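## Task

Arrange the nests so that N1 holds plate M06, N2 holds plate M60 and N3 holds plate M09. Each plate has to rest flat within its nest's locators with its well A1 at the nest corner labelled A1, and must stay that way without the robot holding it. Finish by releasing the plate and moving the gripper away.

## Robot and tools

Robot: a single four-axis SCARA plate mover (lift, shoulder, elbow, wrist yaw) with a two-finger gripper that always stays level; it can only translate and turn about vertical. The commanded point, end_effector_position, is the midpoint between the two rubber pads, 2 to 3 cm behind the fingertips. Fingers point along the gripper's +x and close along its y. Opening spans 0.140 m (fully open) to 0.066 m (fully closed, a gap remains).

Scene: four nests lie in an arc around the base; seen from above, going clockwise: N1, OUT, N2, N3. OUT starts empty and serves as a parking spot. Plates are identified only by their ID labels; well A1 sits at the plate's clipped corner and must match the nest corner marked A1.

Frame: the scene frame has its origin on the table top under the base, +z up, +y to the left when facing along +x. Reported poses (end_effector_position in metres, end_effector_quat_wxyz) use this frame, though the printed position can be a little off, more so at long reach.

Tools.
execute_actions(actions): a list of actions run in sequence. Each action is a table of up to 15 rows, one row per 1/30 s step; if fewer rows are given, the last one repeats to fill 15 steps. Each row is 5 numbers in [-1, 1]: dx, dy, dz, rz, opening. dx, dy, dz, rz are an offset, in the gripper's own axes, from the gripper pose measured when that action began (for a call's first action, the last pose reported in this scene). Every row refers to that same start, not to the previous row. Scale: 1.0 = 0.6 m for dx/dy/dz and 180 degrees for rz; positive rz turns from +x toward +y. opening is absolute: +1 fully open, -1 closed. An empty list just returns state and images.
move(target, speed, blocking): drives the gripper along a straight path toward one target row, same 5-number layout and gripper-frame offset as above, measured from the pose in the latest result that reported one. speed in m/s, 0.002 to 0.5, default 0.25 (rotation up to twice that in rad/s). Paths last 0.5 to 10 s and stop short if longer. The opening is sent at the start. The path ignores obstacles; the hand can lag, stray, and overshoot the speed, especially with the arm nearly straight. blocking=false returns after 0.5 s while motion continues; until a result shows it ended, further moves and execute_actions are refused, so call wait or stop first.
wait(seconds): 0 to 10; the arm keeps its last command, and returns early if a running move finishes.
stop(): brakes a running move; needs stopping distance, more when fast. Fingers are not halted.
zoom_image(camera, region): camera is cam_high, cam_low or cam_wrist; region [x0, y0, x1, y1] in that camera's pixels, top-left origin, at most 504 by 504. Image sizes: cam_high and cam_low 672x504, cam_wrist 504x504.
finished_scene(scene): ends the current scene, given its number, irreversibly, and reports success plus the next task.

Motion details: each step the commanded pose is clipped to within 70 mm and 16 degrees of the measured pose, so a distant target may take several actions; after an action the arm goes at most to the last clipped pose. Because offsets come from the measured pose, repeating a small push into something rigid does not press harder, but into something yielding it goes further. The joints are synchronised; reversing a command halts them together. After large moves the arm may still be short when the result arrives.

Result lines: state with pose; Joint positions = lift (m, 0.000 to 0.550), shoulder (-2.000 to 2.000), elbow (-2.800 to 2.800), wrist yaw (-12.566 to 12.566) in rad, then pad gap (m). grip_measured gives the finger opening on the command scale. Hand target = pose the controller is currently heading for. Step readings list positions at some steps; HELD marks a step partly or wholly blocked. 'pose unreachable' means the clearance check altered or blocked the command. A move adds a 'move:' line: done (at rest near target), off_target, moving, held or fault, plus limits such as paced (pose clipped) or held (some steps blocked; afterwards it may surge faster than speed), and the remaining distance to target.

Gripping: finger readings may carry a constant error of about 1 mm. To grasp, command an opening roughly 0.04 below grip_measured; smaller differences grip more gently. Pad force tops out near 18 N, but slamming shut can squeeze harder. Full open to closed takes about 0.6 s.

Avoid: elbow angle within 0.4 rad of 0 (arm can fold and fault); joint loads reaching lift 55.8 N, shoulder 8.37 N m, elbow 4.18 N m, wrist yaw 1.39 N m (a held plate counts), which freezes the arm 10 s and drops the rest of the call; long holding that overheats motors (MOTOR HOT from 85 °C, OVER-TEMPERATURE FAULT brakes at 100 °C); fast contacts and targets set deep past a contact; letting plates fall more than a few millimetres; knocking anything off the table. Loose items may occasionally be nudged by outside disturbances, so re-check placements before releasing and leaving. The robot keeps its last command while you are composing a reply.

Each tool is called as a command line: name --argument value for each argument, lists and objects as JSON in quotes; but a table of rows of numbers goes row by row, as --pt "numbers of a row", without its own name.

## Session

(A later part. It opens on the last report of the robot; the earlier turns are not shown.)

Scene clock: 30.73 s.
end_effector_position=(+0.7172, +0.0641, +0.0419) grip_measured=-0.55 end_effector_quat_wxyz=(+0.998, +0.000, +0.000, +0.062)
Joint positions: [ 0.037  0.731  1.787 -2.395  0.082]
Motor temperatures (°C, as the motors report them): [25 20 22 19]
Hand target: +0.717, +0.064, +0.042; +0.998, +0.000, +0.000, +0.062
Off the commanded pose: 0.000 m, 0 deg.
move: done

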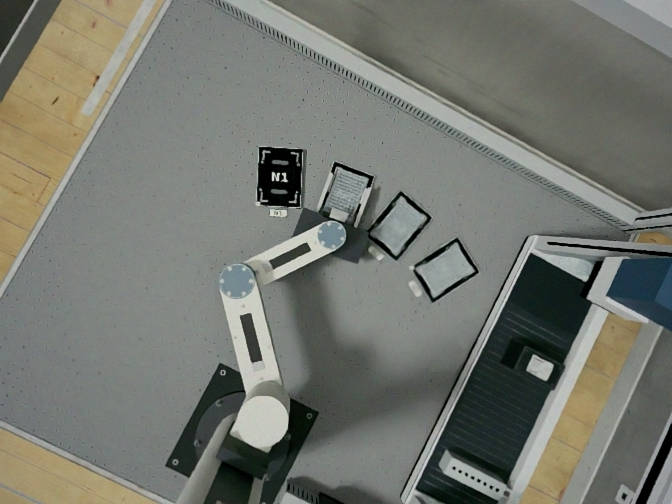

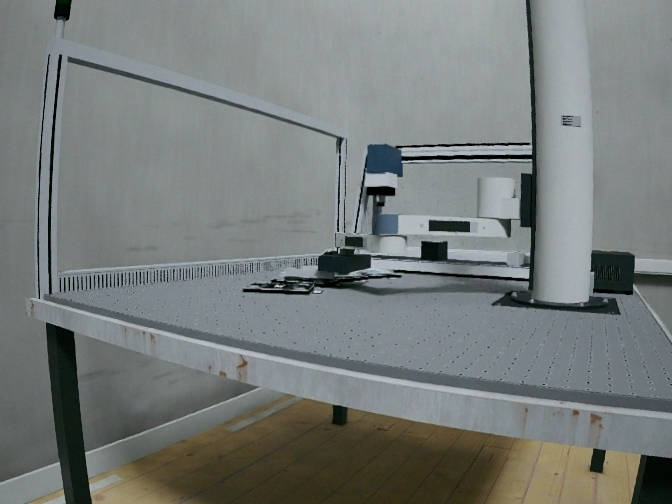

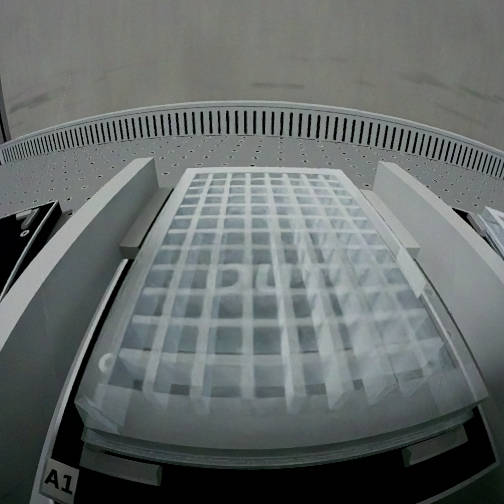

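move --target '[0,0.001,-0.0065,0,-0.59]' --speed 0.015

zoom_image --camera "cam_wrist" --region '[30, 380, 230, 504]'

zoom_image --camera "cam_wrist" --region '[304, 380, 504, 504]'

zoom_image --camera "cam_high" --region '[310, 155, 390, 225]'

Scene clock: 40.03 s.
end_effector_position=(+0.7171, +0.0647, +0.0381) grip_measured=-0.55 end_effector_quat_wxyz=(+0.998, +0.000, +0.000, +0.062)
Joint positions: [ 0.033  0.733  1.787 -2.395  0.082]
Motor temperatures (°C, as the motors report them): [25 20 22 19]
Hand target: +0.717, +0.065, +0.038; +0.998, +0.000, +0.000, +0.062
Off the commanded pose: 0.000 m, 0 deg.
move: done

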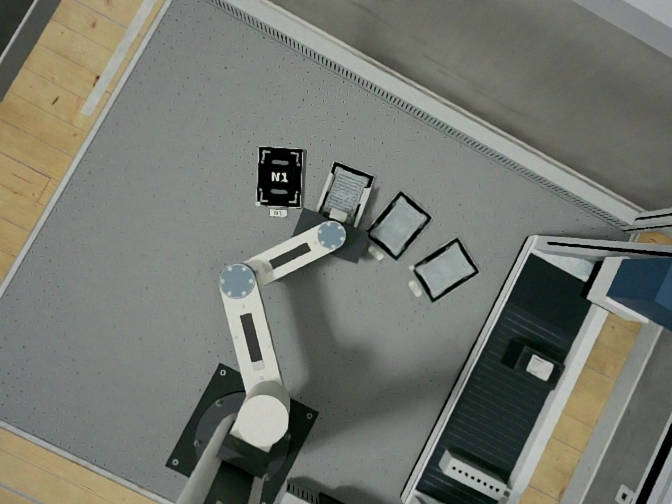

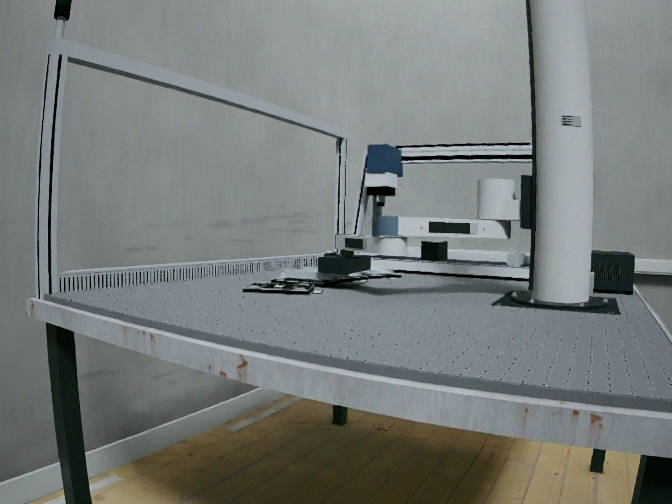

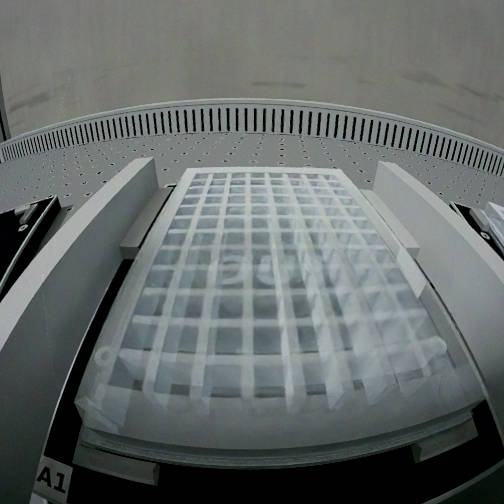

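Region (30, 380, 230, 504) of cam_wrist's 504x504 image, scaled by 2.520, with more detail than that image has; it fills the top 312 rows of this view, and the rest is white.

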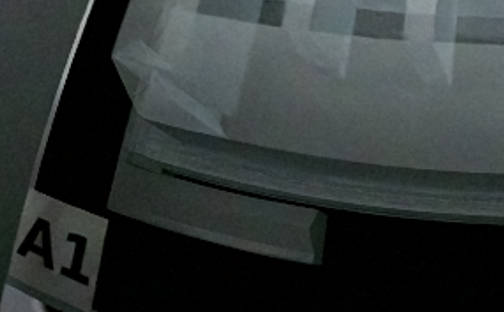

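Region (304, 380, 504, 504) of cam_wrist's 504x504 image, scaled by 2.520, with more detail than that image has; it fills the top 312 rows of this view, and the rest is white.

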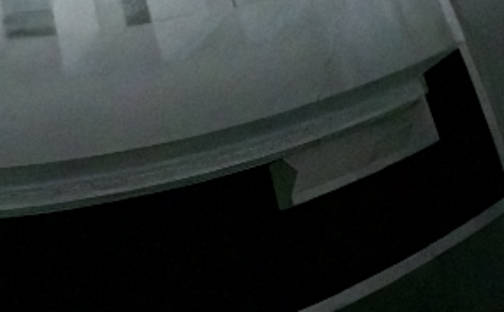

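Region (310, 155, 390, 225) of cam_high's 672x504 image, scaled by 6.300, with more detail than that image has; it fills the top 441 rows of this view, and the rest is white.

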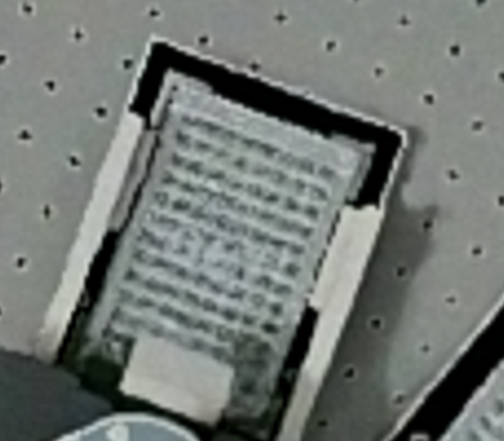

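move --target '[0,0,-0.0045,0,-0.59]' --speed 0.01

move --target '[0,0,0,0,-0.4]'

Scene clock: 41.03 s.
end_effector_position=(+0.7171, +0.0647, +0.0357) grip_measured=-0.55 end_effector_quat_wxyz=(+0.998, +0.000, +0.000, +0.062)
Joint positions: [ 0.031  0.732  1.787 -2.394  0.082]
Motor temperatures (°C, as the motors report them): [25 20 22 19]
Hand target: +0.717, +0.065, +0.035; +0.998, +0.000, +0.000, +0.062
Off the commanded pose: 0.000 m, 0 deg.
move: done

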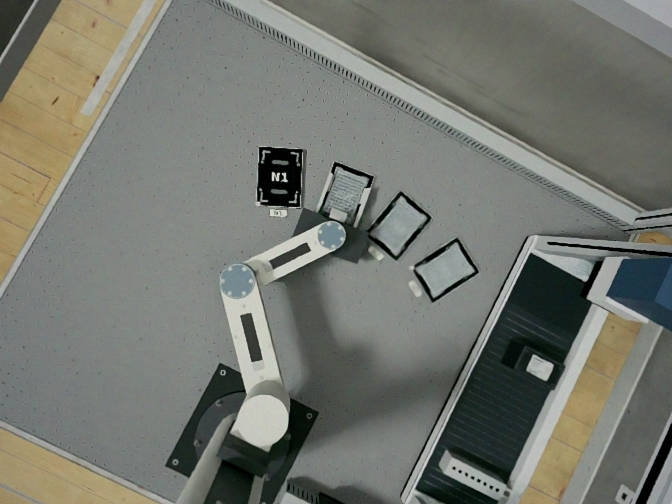

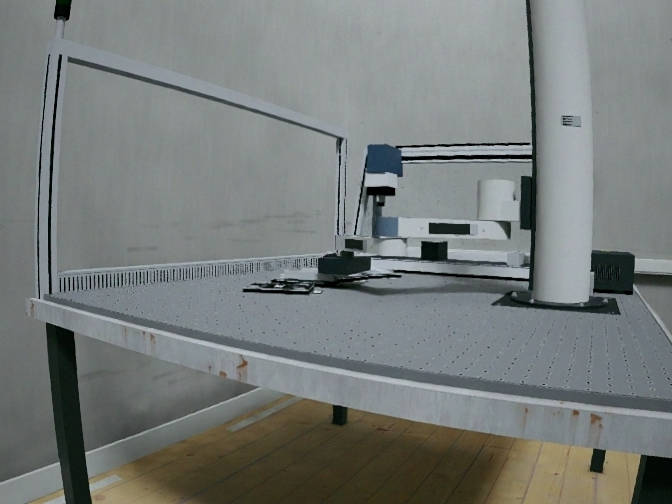

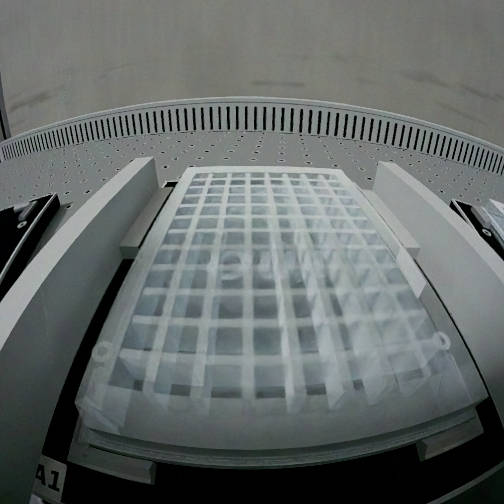

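Scene clock: 41.53 s.
end_effector_position=(+0.7171, +0.0647, +0.0358) grip_measured=-0.40 end_effector_quat_wxyz=(+0.998, +0.000, +0.000, +0.062)
Joint positions: [ 0.031  0.732  1.787 -2.394  0.088]
Motor temperatures (°C, as the motors report them): [25 20 22 19]
Hand target: +0.717, +0.065, +0.036; +0.998, +0.000, +0.000, +0.062
Off the commanded pose: 0.000 m, 0 deg.
move: done

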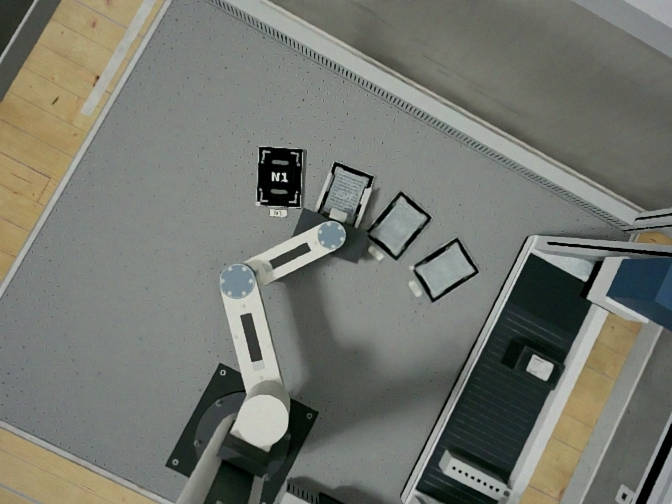

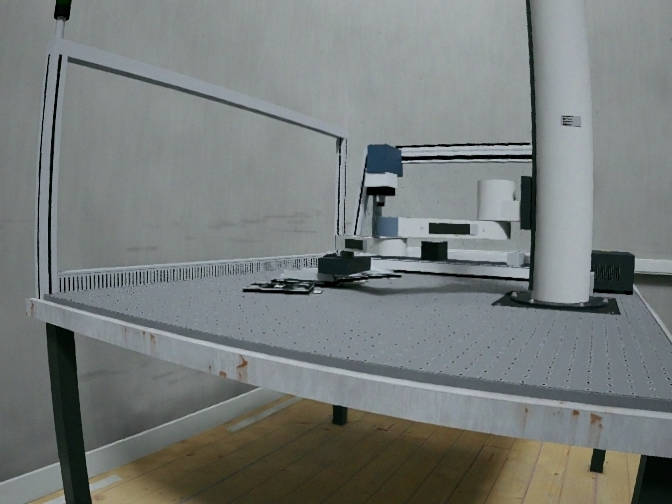

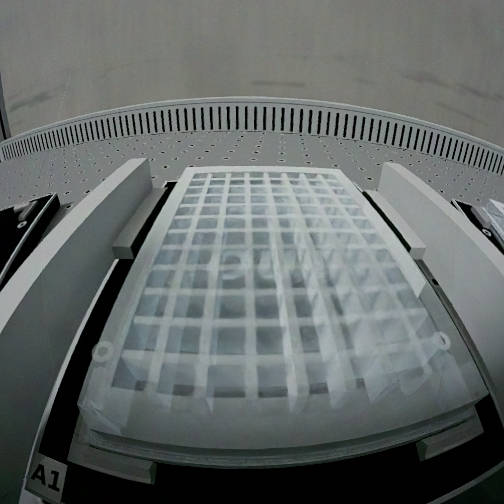

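move --target '[0,0,0.0305,0,-0.2]' --speed 0.2

move --target '[-0.1565,-0.573,0,-0.2085,-0.2]' --speed 0.4

Scene clock: 42.70 s.
end_effector_position=(+0.7171, +0.0647, +0.0541) grip_measured=-0.20 end_effector_quat_wxyz=(+0.998, +0.000, +0.000, +0.062)
Joint positions: [ 0.049  0.732  1.787 -2.394  0.096]
Motor temperatures (°C, as the motors report them): [25 20 22 19]
Hand target: +0.717, +0.065, +0.054; +0.998, +0.000, +0.000, +0.062
Off the commanded pose: 0.000 m, 0 deg.
move: done

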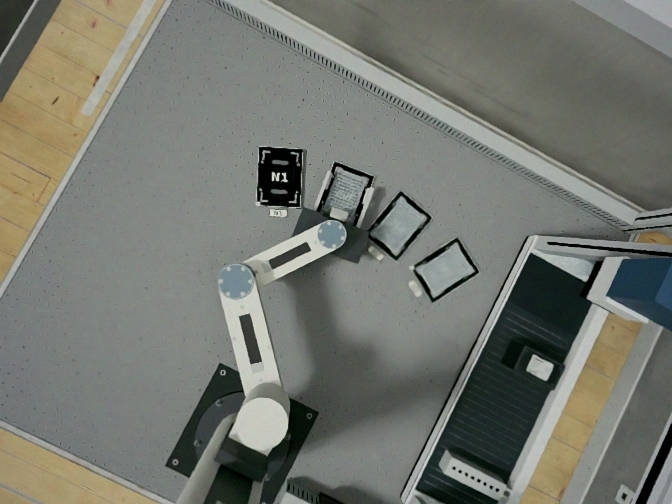

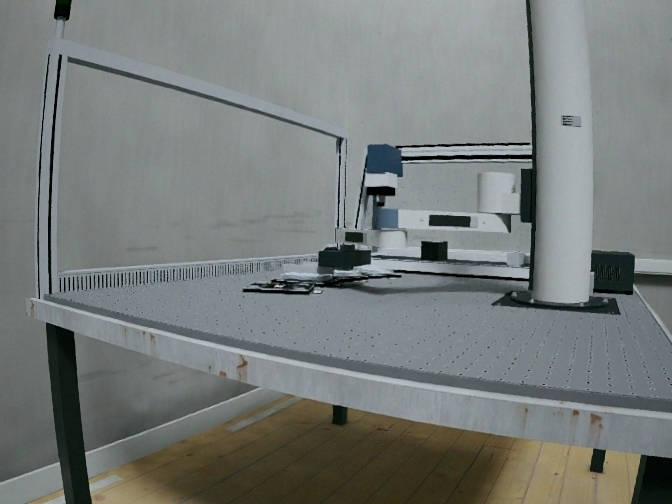

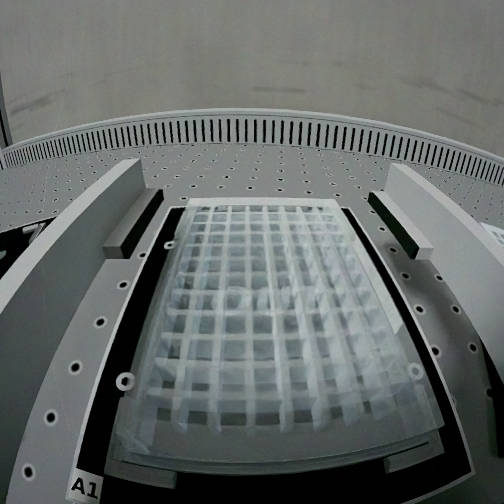

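Scene clock: 44.10 s.
end_effector_position=(+0.6665, -0.2882, +0.0541) grip_measured=-0.20 end_effector_quat_wxyz=(+0.965, +0.000, +0.000, -0.262)
Joint positions: [ 0.049  0.017  1.941 -2.489  0.096]
Motor temperatures (°C, as the motors report them): [25 20 22 19]
Hand target: +0.667, -0.288, +0.054; +0.965, +0.000, +0.000, -0.262
Off the commanded pose: 0.000 m, 0 deg.
move: done

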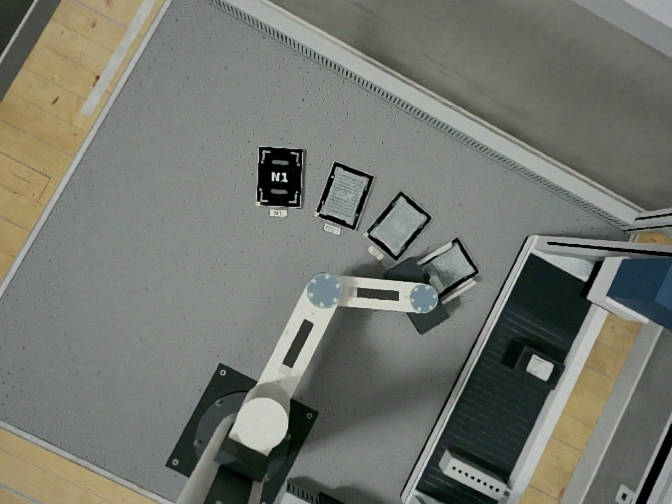

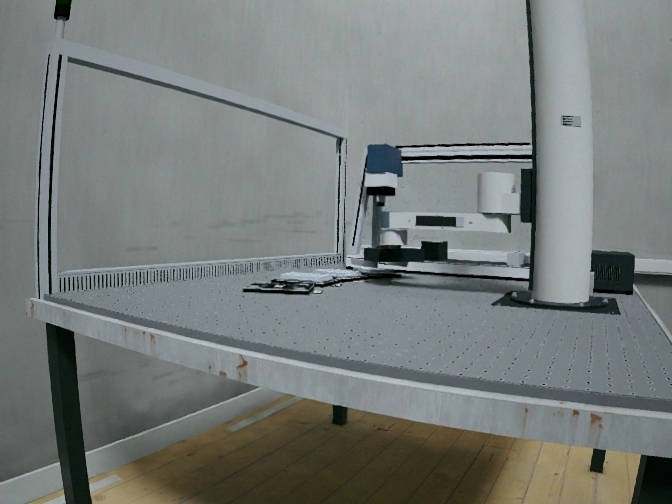

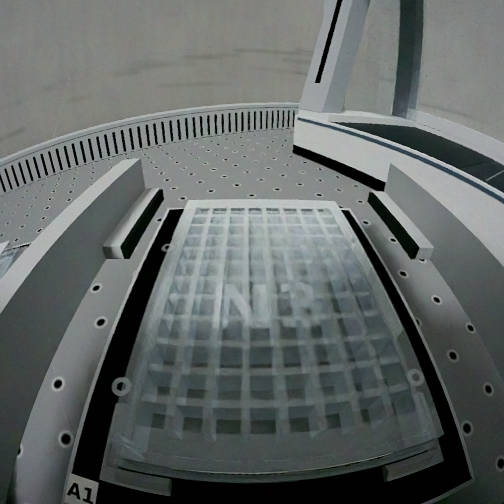

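zoom_image --camera "cam_wrist" --region '[60, 190, 460, 504]'

move --target '[-0.0033,0.002,-0.03,0.0025,-0.2]' --speed 0.04

Region (60, 190, 460, 504) of cam_wrist's 504x504 image, scaled by 1.260, with more detail than that image has; it fills the top 396 rows of this view, and the rest is white.

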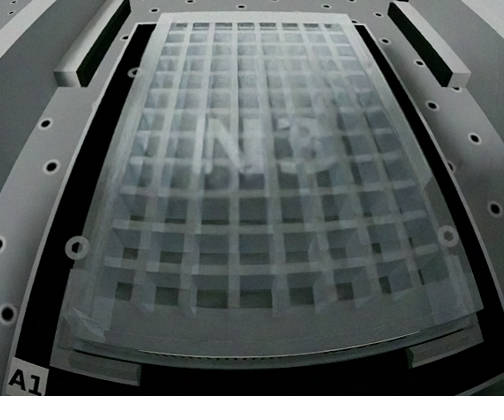

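Scene clock: 45.47 s.
end_effector_position=(+0.6653, -0.2863, +0.0361) grip_measured=-0.20 end_effector_quat_wxyz=(+0.966, +0.000, +0.000, -0.258)
Joint positions: [ 0.031  0.023  1.928 -2.474  0.096]
Motor temperatures (°C, as the motors report them): [25 20 22 19]
Hand target: +0.665, -0.286, +0.036; +0.966, +0.000, +0.000, -0.258
Off the commanded pose: 0.000 m, 0 deg.
move: done

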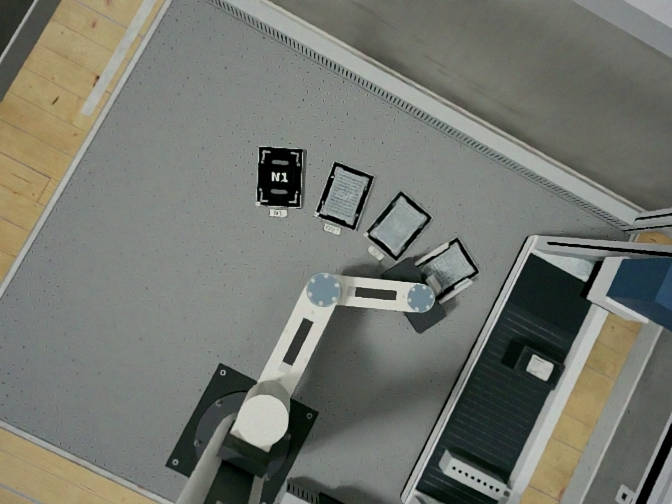

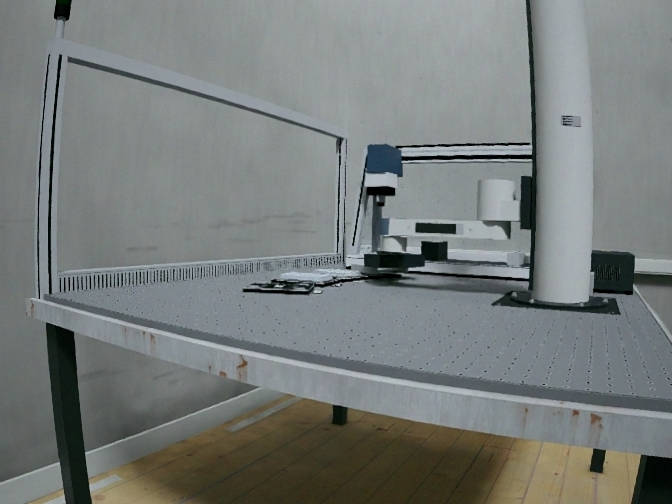

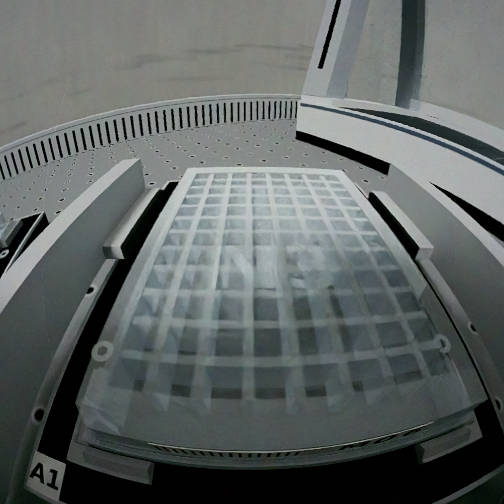

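execute_actions --actions '[[[0,0,0,0,-0.28],[0,0,0,0,-0.36],[0,0,0,0,-0.42],[0,0,0,0,-0.47],[0,0,0,0,-0.5],[0,0,0,0,-0.51],[0,0,0,0,-0.52],[0,0,0,0,-0.53],[0,0,0,0,-0.54],[0,0,0,0,-0.55],[0,0,0,0,-0.56],[0,0,0,0,-0.57],[0,0,0,0,-0.58],[0,0,0,0,-0.59]]]'

move --target '[0,0,0.04,0,-0.59]' --speed 0.1

Scene clock: 46.50 s.
end_effector_position=(+0.6653, -0.2863, +0.0361) grip_measured=-0.55 end_effector_quat_wxyz=(+0.966, +0.000, +0.000, -0.258)
Joint positions: [ 0.031  0.023  1.928 -2.474  0.083]
Motor temperatures (°C, as the motors report them): [25 20 22 19]
Hand target: +0.665, -0.286, +0.036; +0.966, +0.000, +0.000, -0.258
Off the commanded pose: 0.000 m, 0 deg.
Step readings (end_effector_position):
0: (+0.6653, -0.2863, +0.0361)
1: (+0.6653, -0.2863, +0.0361)
2: (+0.6653, -0.2863, +0.0361)
4: (+0.6653, -0.2863, +0.0361)
8: (+0.6653, -0.2863, +0.0361)
15: end_effector_position above

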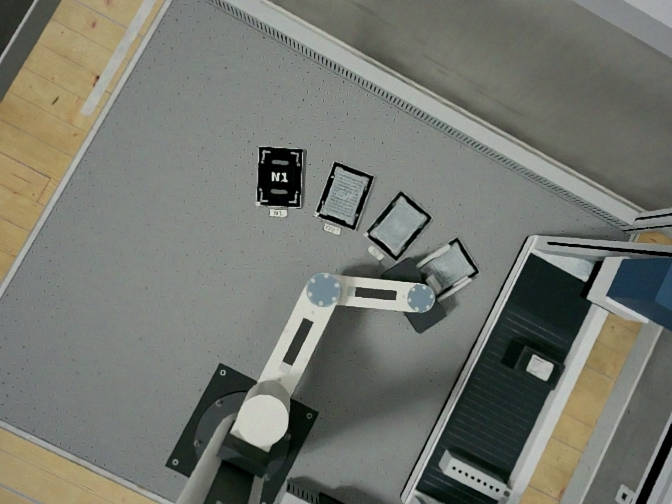

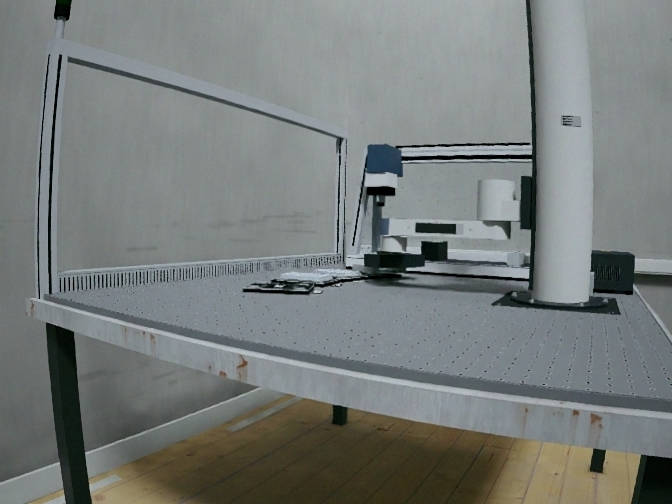

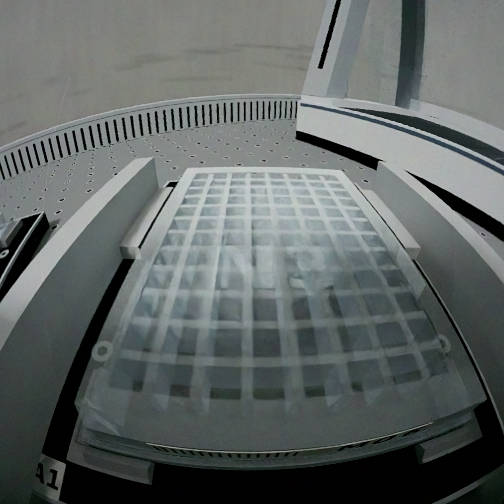

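Scene clock: 47.20 s.
end_effector_position=(+0.6653, -0.2863, +0.0601) grip_measured=-0.55 end_effector_quat_wxyz=(+0.966, +0.000, +0.000, -0.258)
Joint positions: [ 0.055  0.023  1.928 -2.474  0.083]
Motor temperatures (°C, as the motors report them): [25 20 22 19]
Hand target: +0.665, -0.286, +0.060; +0.966, +0.000, +0.000, -0.258
Off the commanded pose: 0.000 m, 0 deg.
move: done

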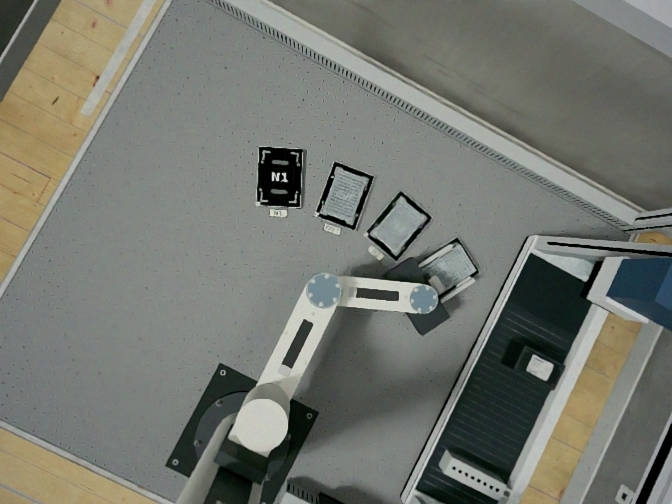

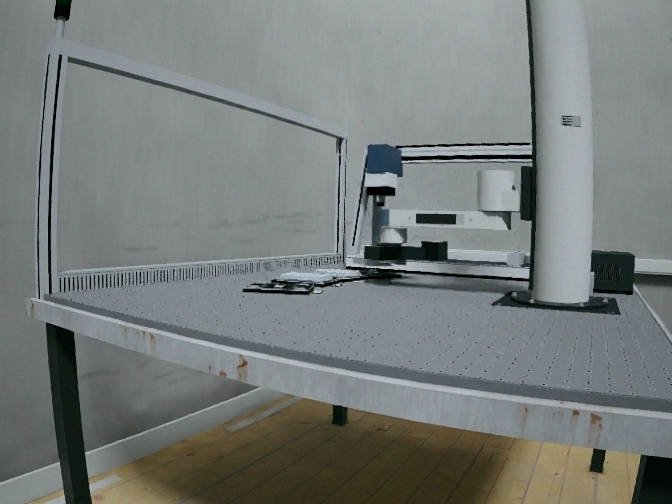

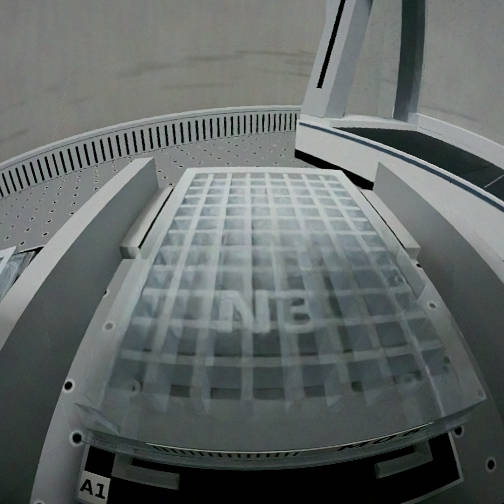

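move --target '[-0.4285,0.782,0,0.3046,-0.59]' --speed 0.35

move --target '[0,0,-0.03,0,-0.59]' --speed 0.05

Scene clock: 49.53 s.
end_effector_position=(+0.6770, +0.2489, +0.0601) grip_measured=-0.55 end_effector_quat_wxyz=(+0.976, +0.000, +0.000, +0.216)
Joint positions: [ 0.055  1.044  1.879 -2.488  0.083]
Motor temperatures (°C, as the motors report them): [25 20 22 19]
Hand target: +0.677, +0.249, +0.060; +0.977, +0.000, +0.000, +0.215
Off the commanded pose: 0.000 m, 0 deg.
move: done

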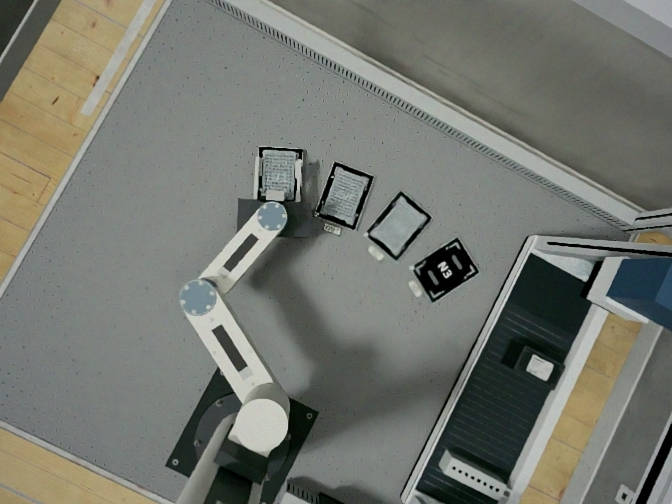

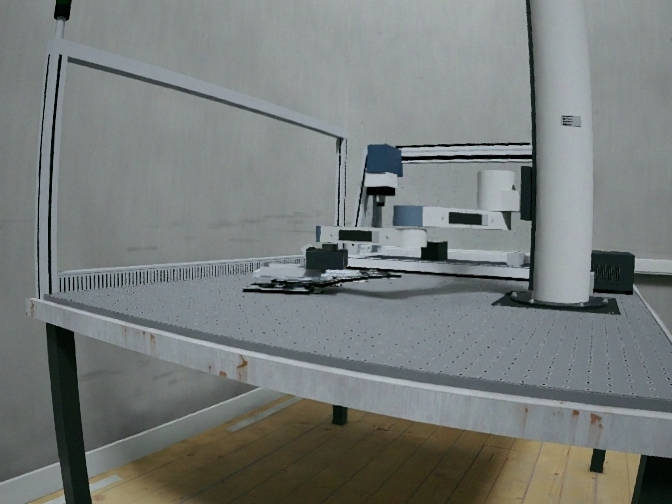

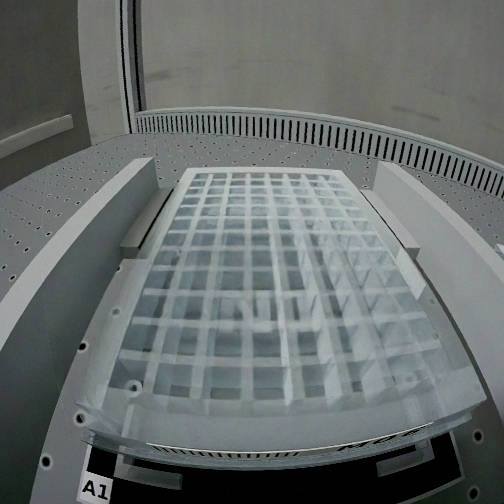

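Scene clock: 50.23 s.
end_effector_position=(+0.6770, +0.2489, +0.0420) grip_measured=-0.55 end_effector_quat_wxyz=(+0.976, +0.000, +0.000, +0.216)
Joint positions: [ 0.037  1.044  1.879 -2.488  0.083]
Motor temperatures (°C, as the motors report them): [25 20 22 19]
Hand target: +0.677, +0.249, +0.042; +0.976, +0.000, +0.000, +0.216
Off the commanded pose: 0.000 m, 0 deg.
move: done

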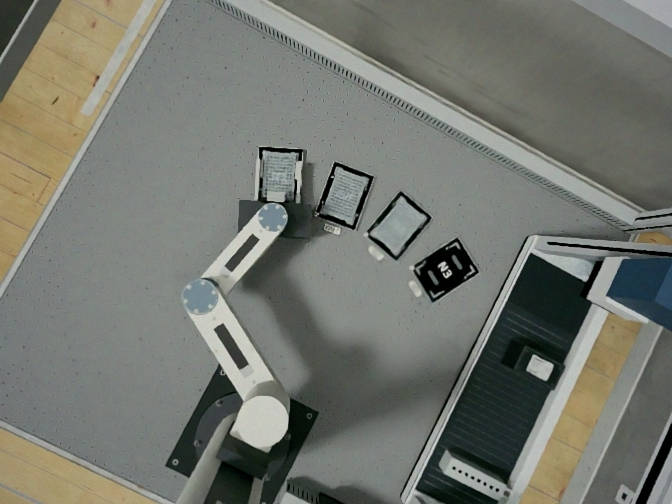

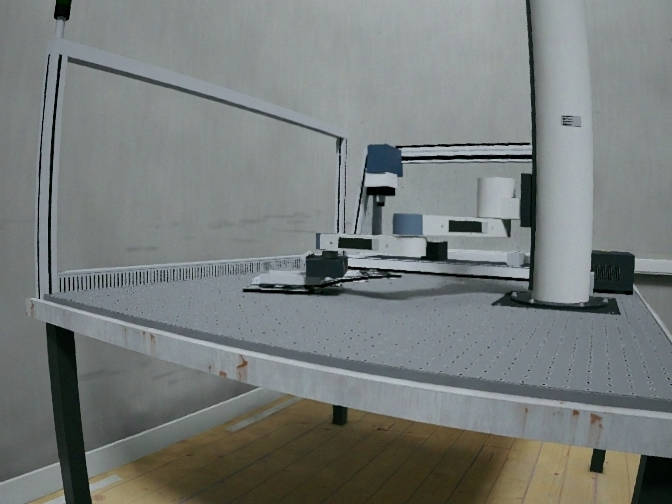

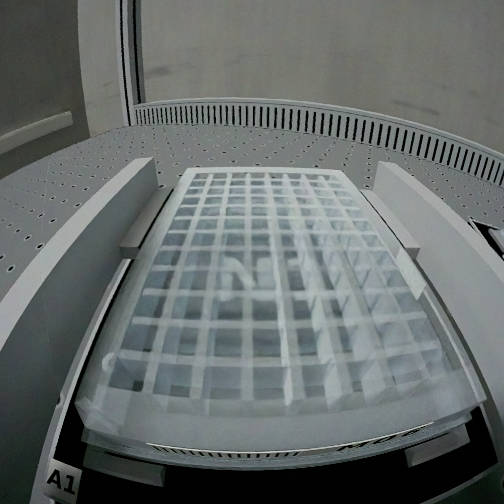

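move --target '[0,-0.001,-0.0092,0,-0.59]' --speed 0.015

move --target '[0,0,0,0,-0.2]'

move --target '[0,0,0.0295,0,-0.2]' --speed 0.2

Scene clock: 51.37 s.
end_effector_position=(+0.6773, +0.2483, +0.0365) grip_measured=-0.55 end_effector_quat_wxyz=(+0.976, +0.000, +0.000, +0.216)
Joint positions: [ 0.031  1.043  1.878 -2.487  0.083]
Motor temperatures (°C, as the motors report them): [25 20 22 19]
Hand target: +0.677, +0.248, +0.037; +0.976, +0.000, +0.000, +0.216
Off the commanded pose: 0.000 m, 0 deg.
move: done

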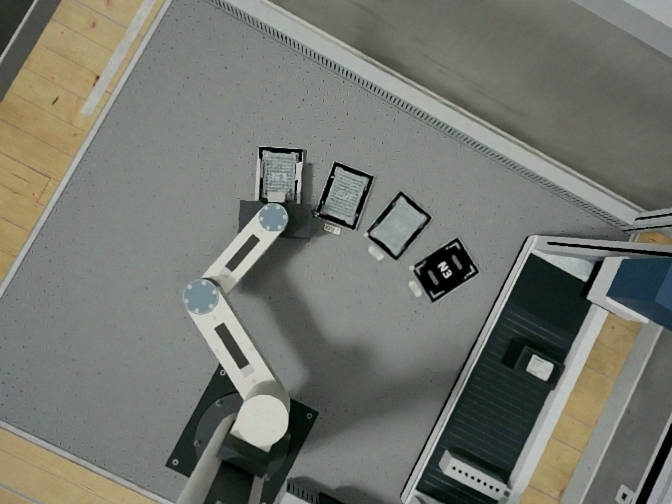

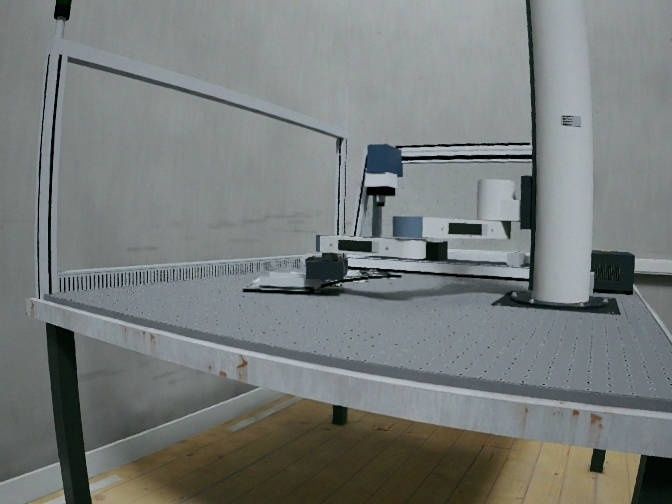

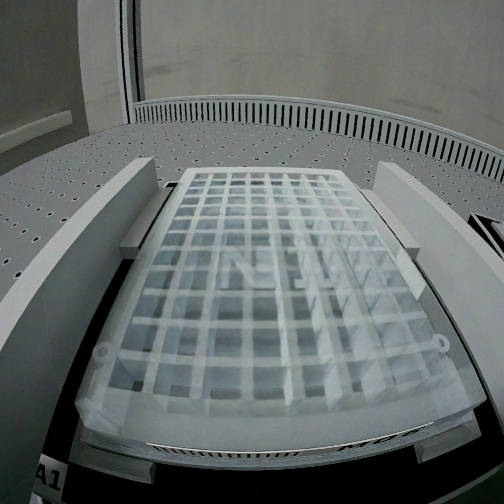

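Scene clock: 51.87 s.
end_effector_position=(+0.6773, +0.2483, +0.0365) grip_measured=-0.20 end_effector_quat_wxyz=(+0.976, +0.000, +0.000, +0.216)
Joint positions: [ 0.031  1.043  1.878 -2.487  0.096]
Motor temperatures (°C, as the motors report them): [25 20 22 19]
Hand target: +0.677, +0.248, +0.036; +0.976, +0.000, +0.000, +0.216
Off the commanded pose: 0.000 m, 0 deg.
move: done

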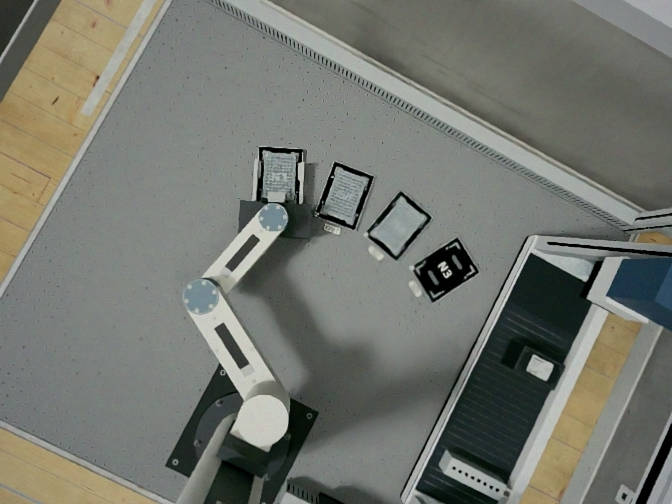

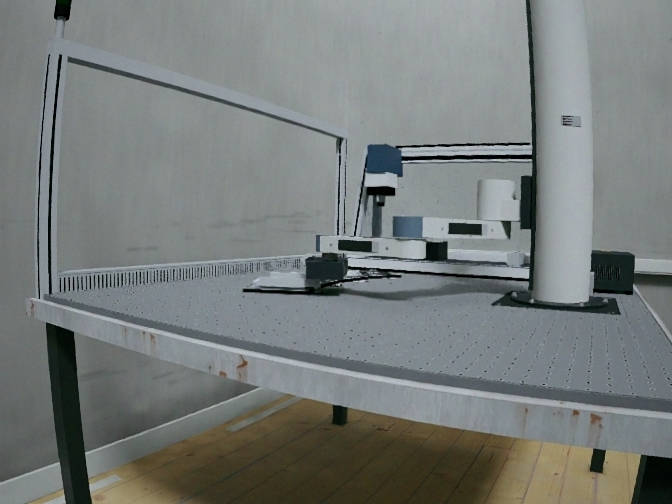

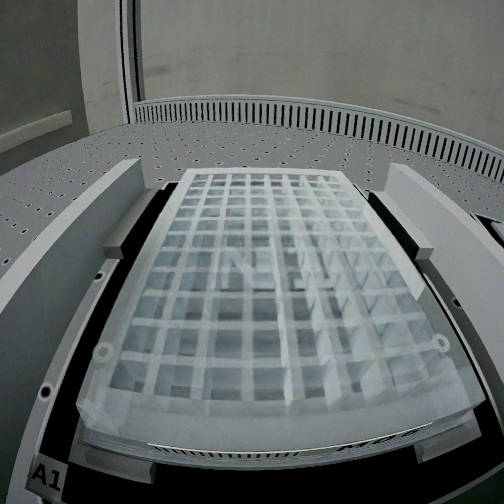

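Scene clock: 52.57 s.
end_effector_position=(+0.6773, +0.2483, +0.0542) grip_measured=-0.20 end_effector_quat_wxyz=(+0.976, +0.000, +0.000, +0.216)
Joint positions: [ 0.049  1.043  1.878 -2.487  0.096]
Motor temperatures (°C, as the motors report them): [25 20 22 19]
Hand target: +0.677, +0.248, +0.054; +0.976, +0.000, +0.000, +0.216
Off the commanded pose: 0.000 m, 0 deg.
move: done

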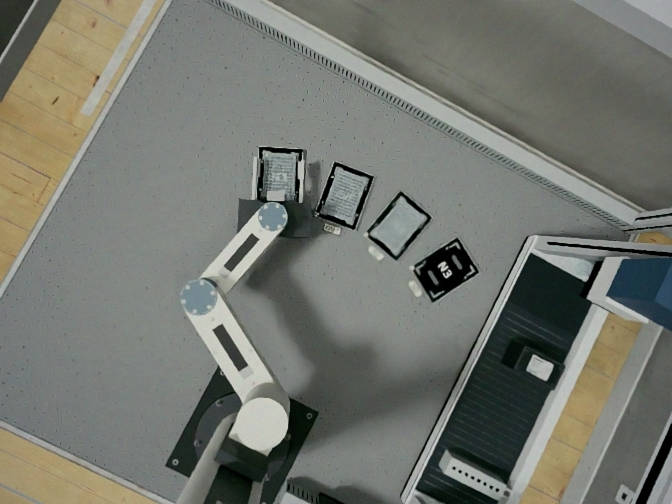

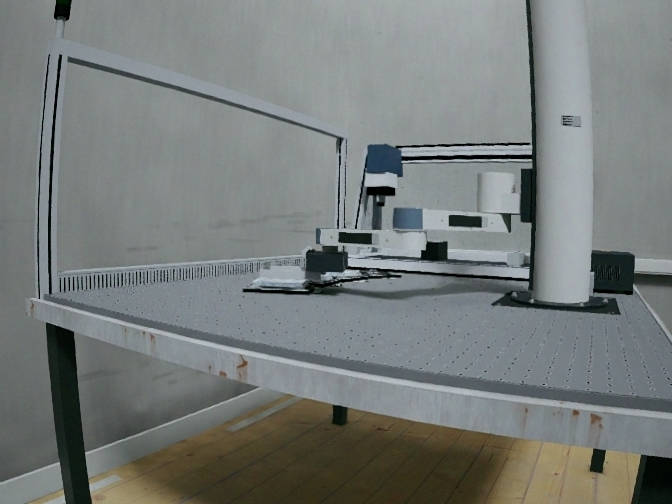

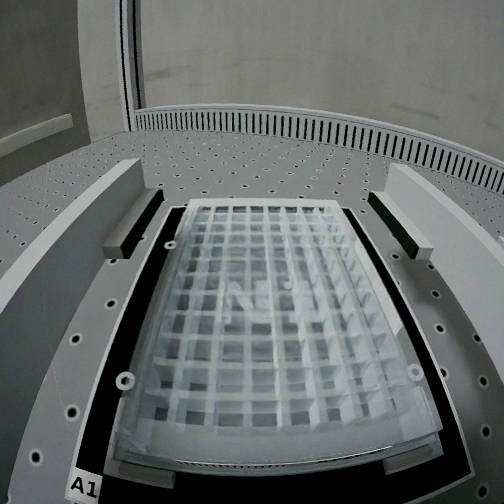

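move --target '[-0.194,-0.573,0,-0.2072,-0.2]' --speed 0.45

zoom_image --camera "cam_wrist" --region '[60, 190, 460, 504]'

Scene clock: 54.30 s.
end_effector_position=(+0.7162, -0.1127, +0.0542) grip_measured=-0.20 end_effector_quat_wxyz=(+0.994, +0.000, +0.000, -0.108)
Joint positions: [ 0.049  0.395  1.83  -2.442  0.096]
Motor temperatures (°C, as the motors report them): [25 20 22 19]
Hand target: +0.716, -0.113, +0.054; +0.994, +0.000, +0.000, -0.108
Off the commanded pose: 0.000 m, 0 deg.
move: done

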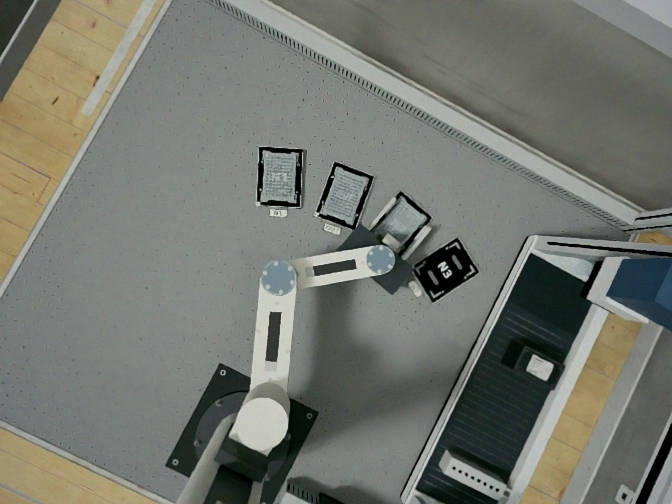

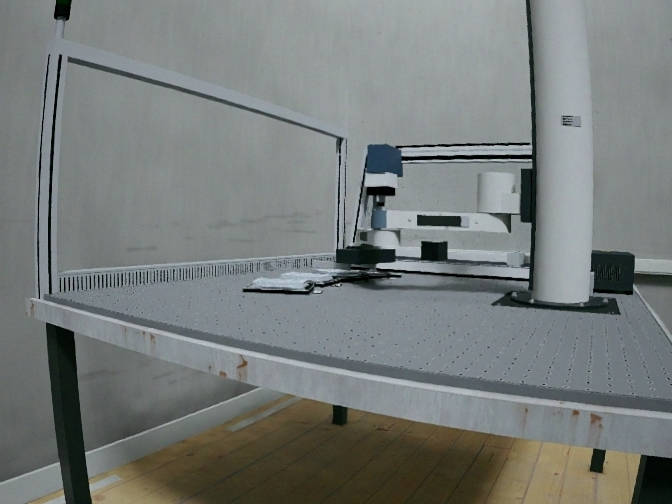

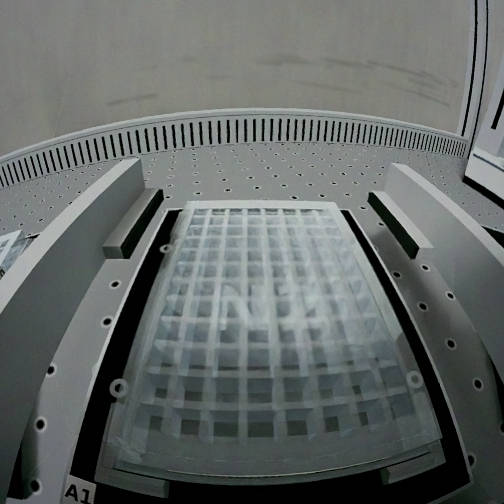

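Region (60, 190, 460, 504) of cam_wrist's 504x504 image, scaled by 1.260, with more detail than that image has; it fills the top 396 rows of this view, and the rest is white.

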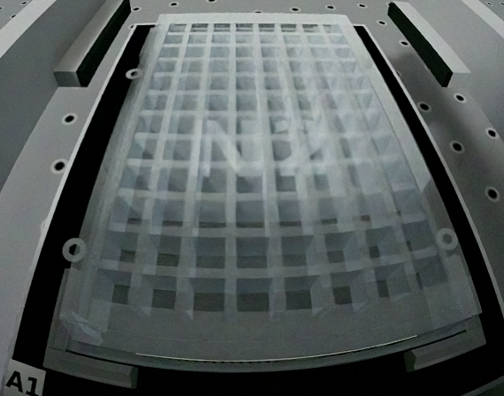

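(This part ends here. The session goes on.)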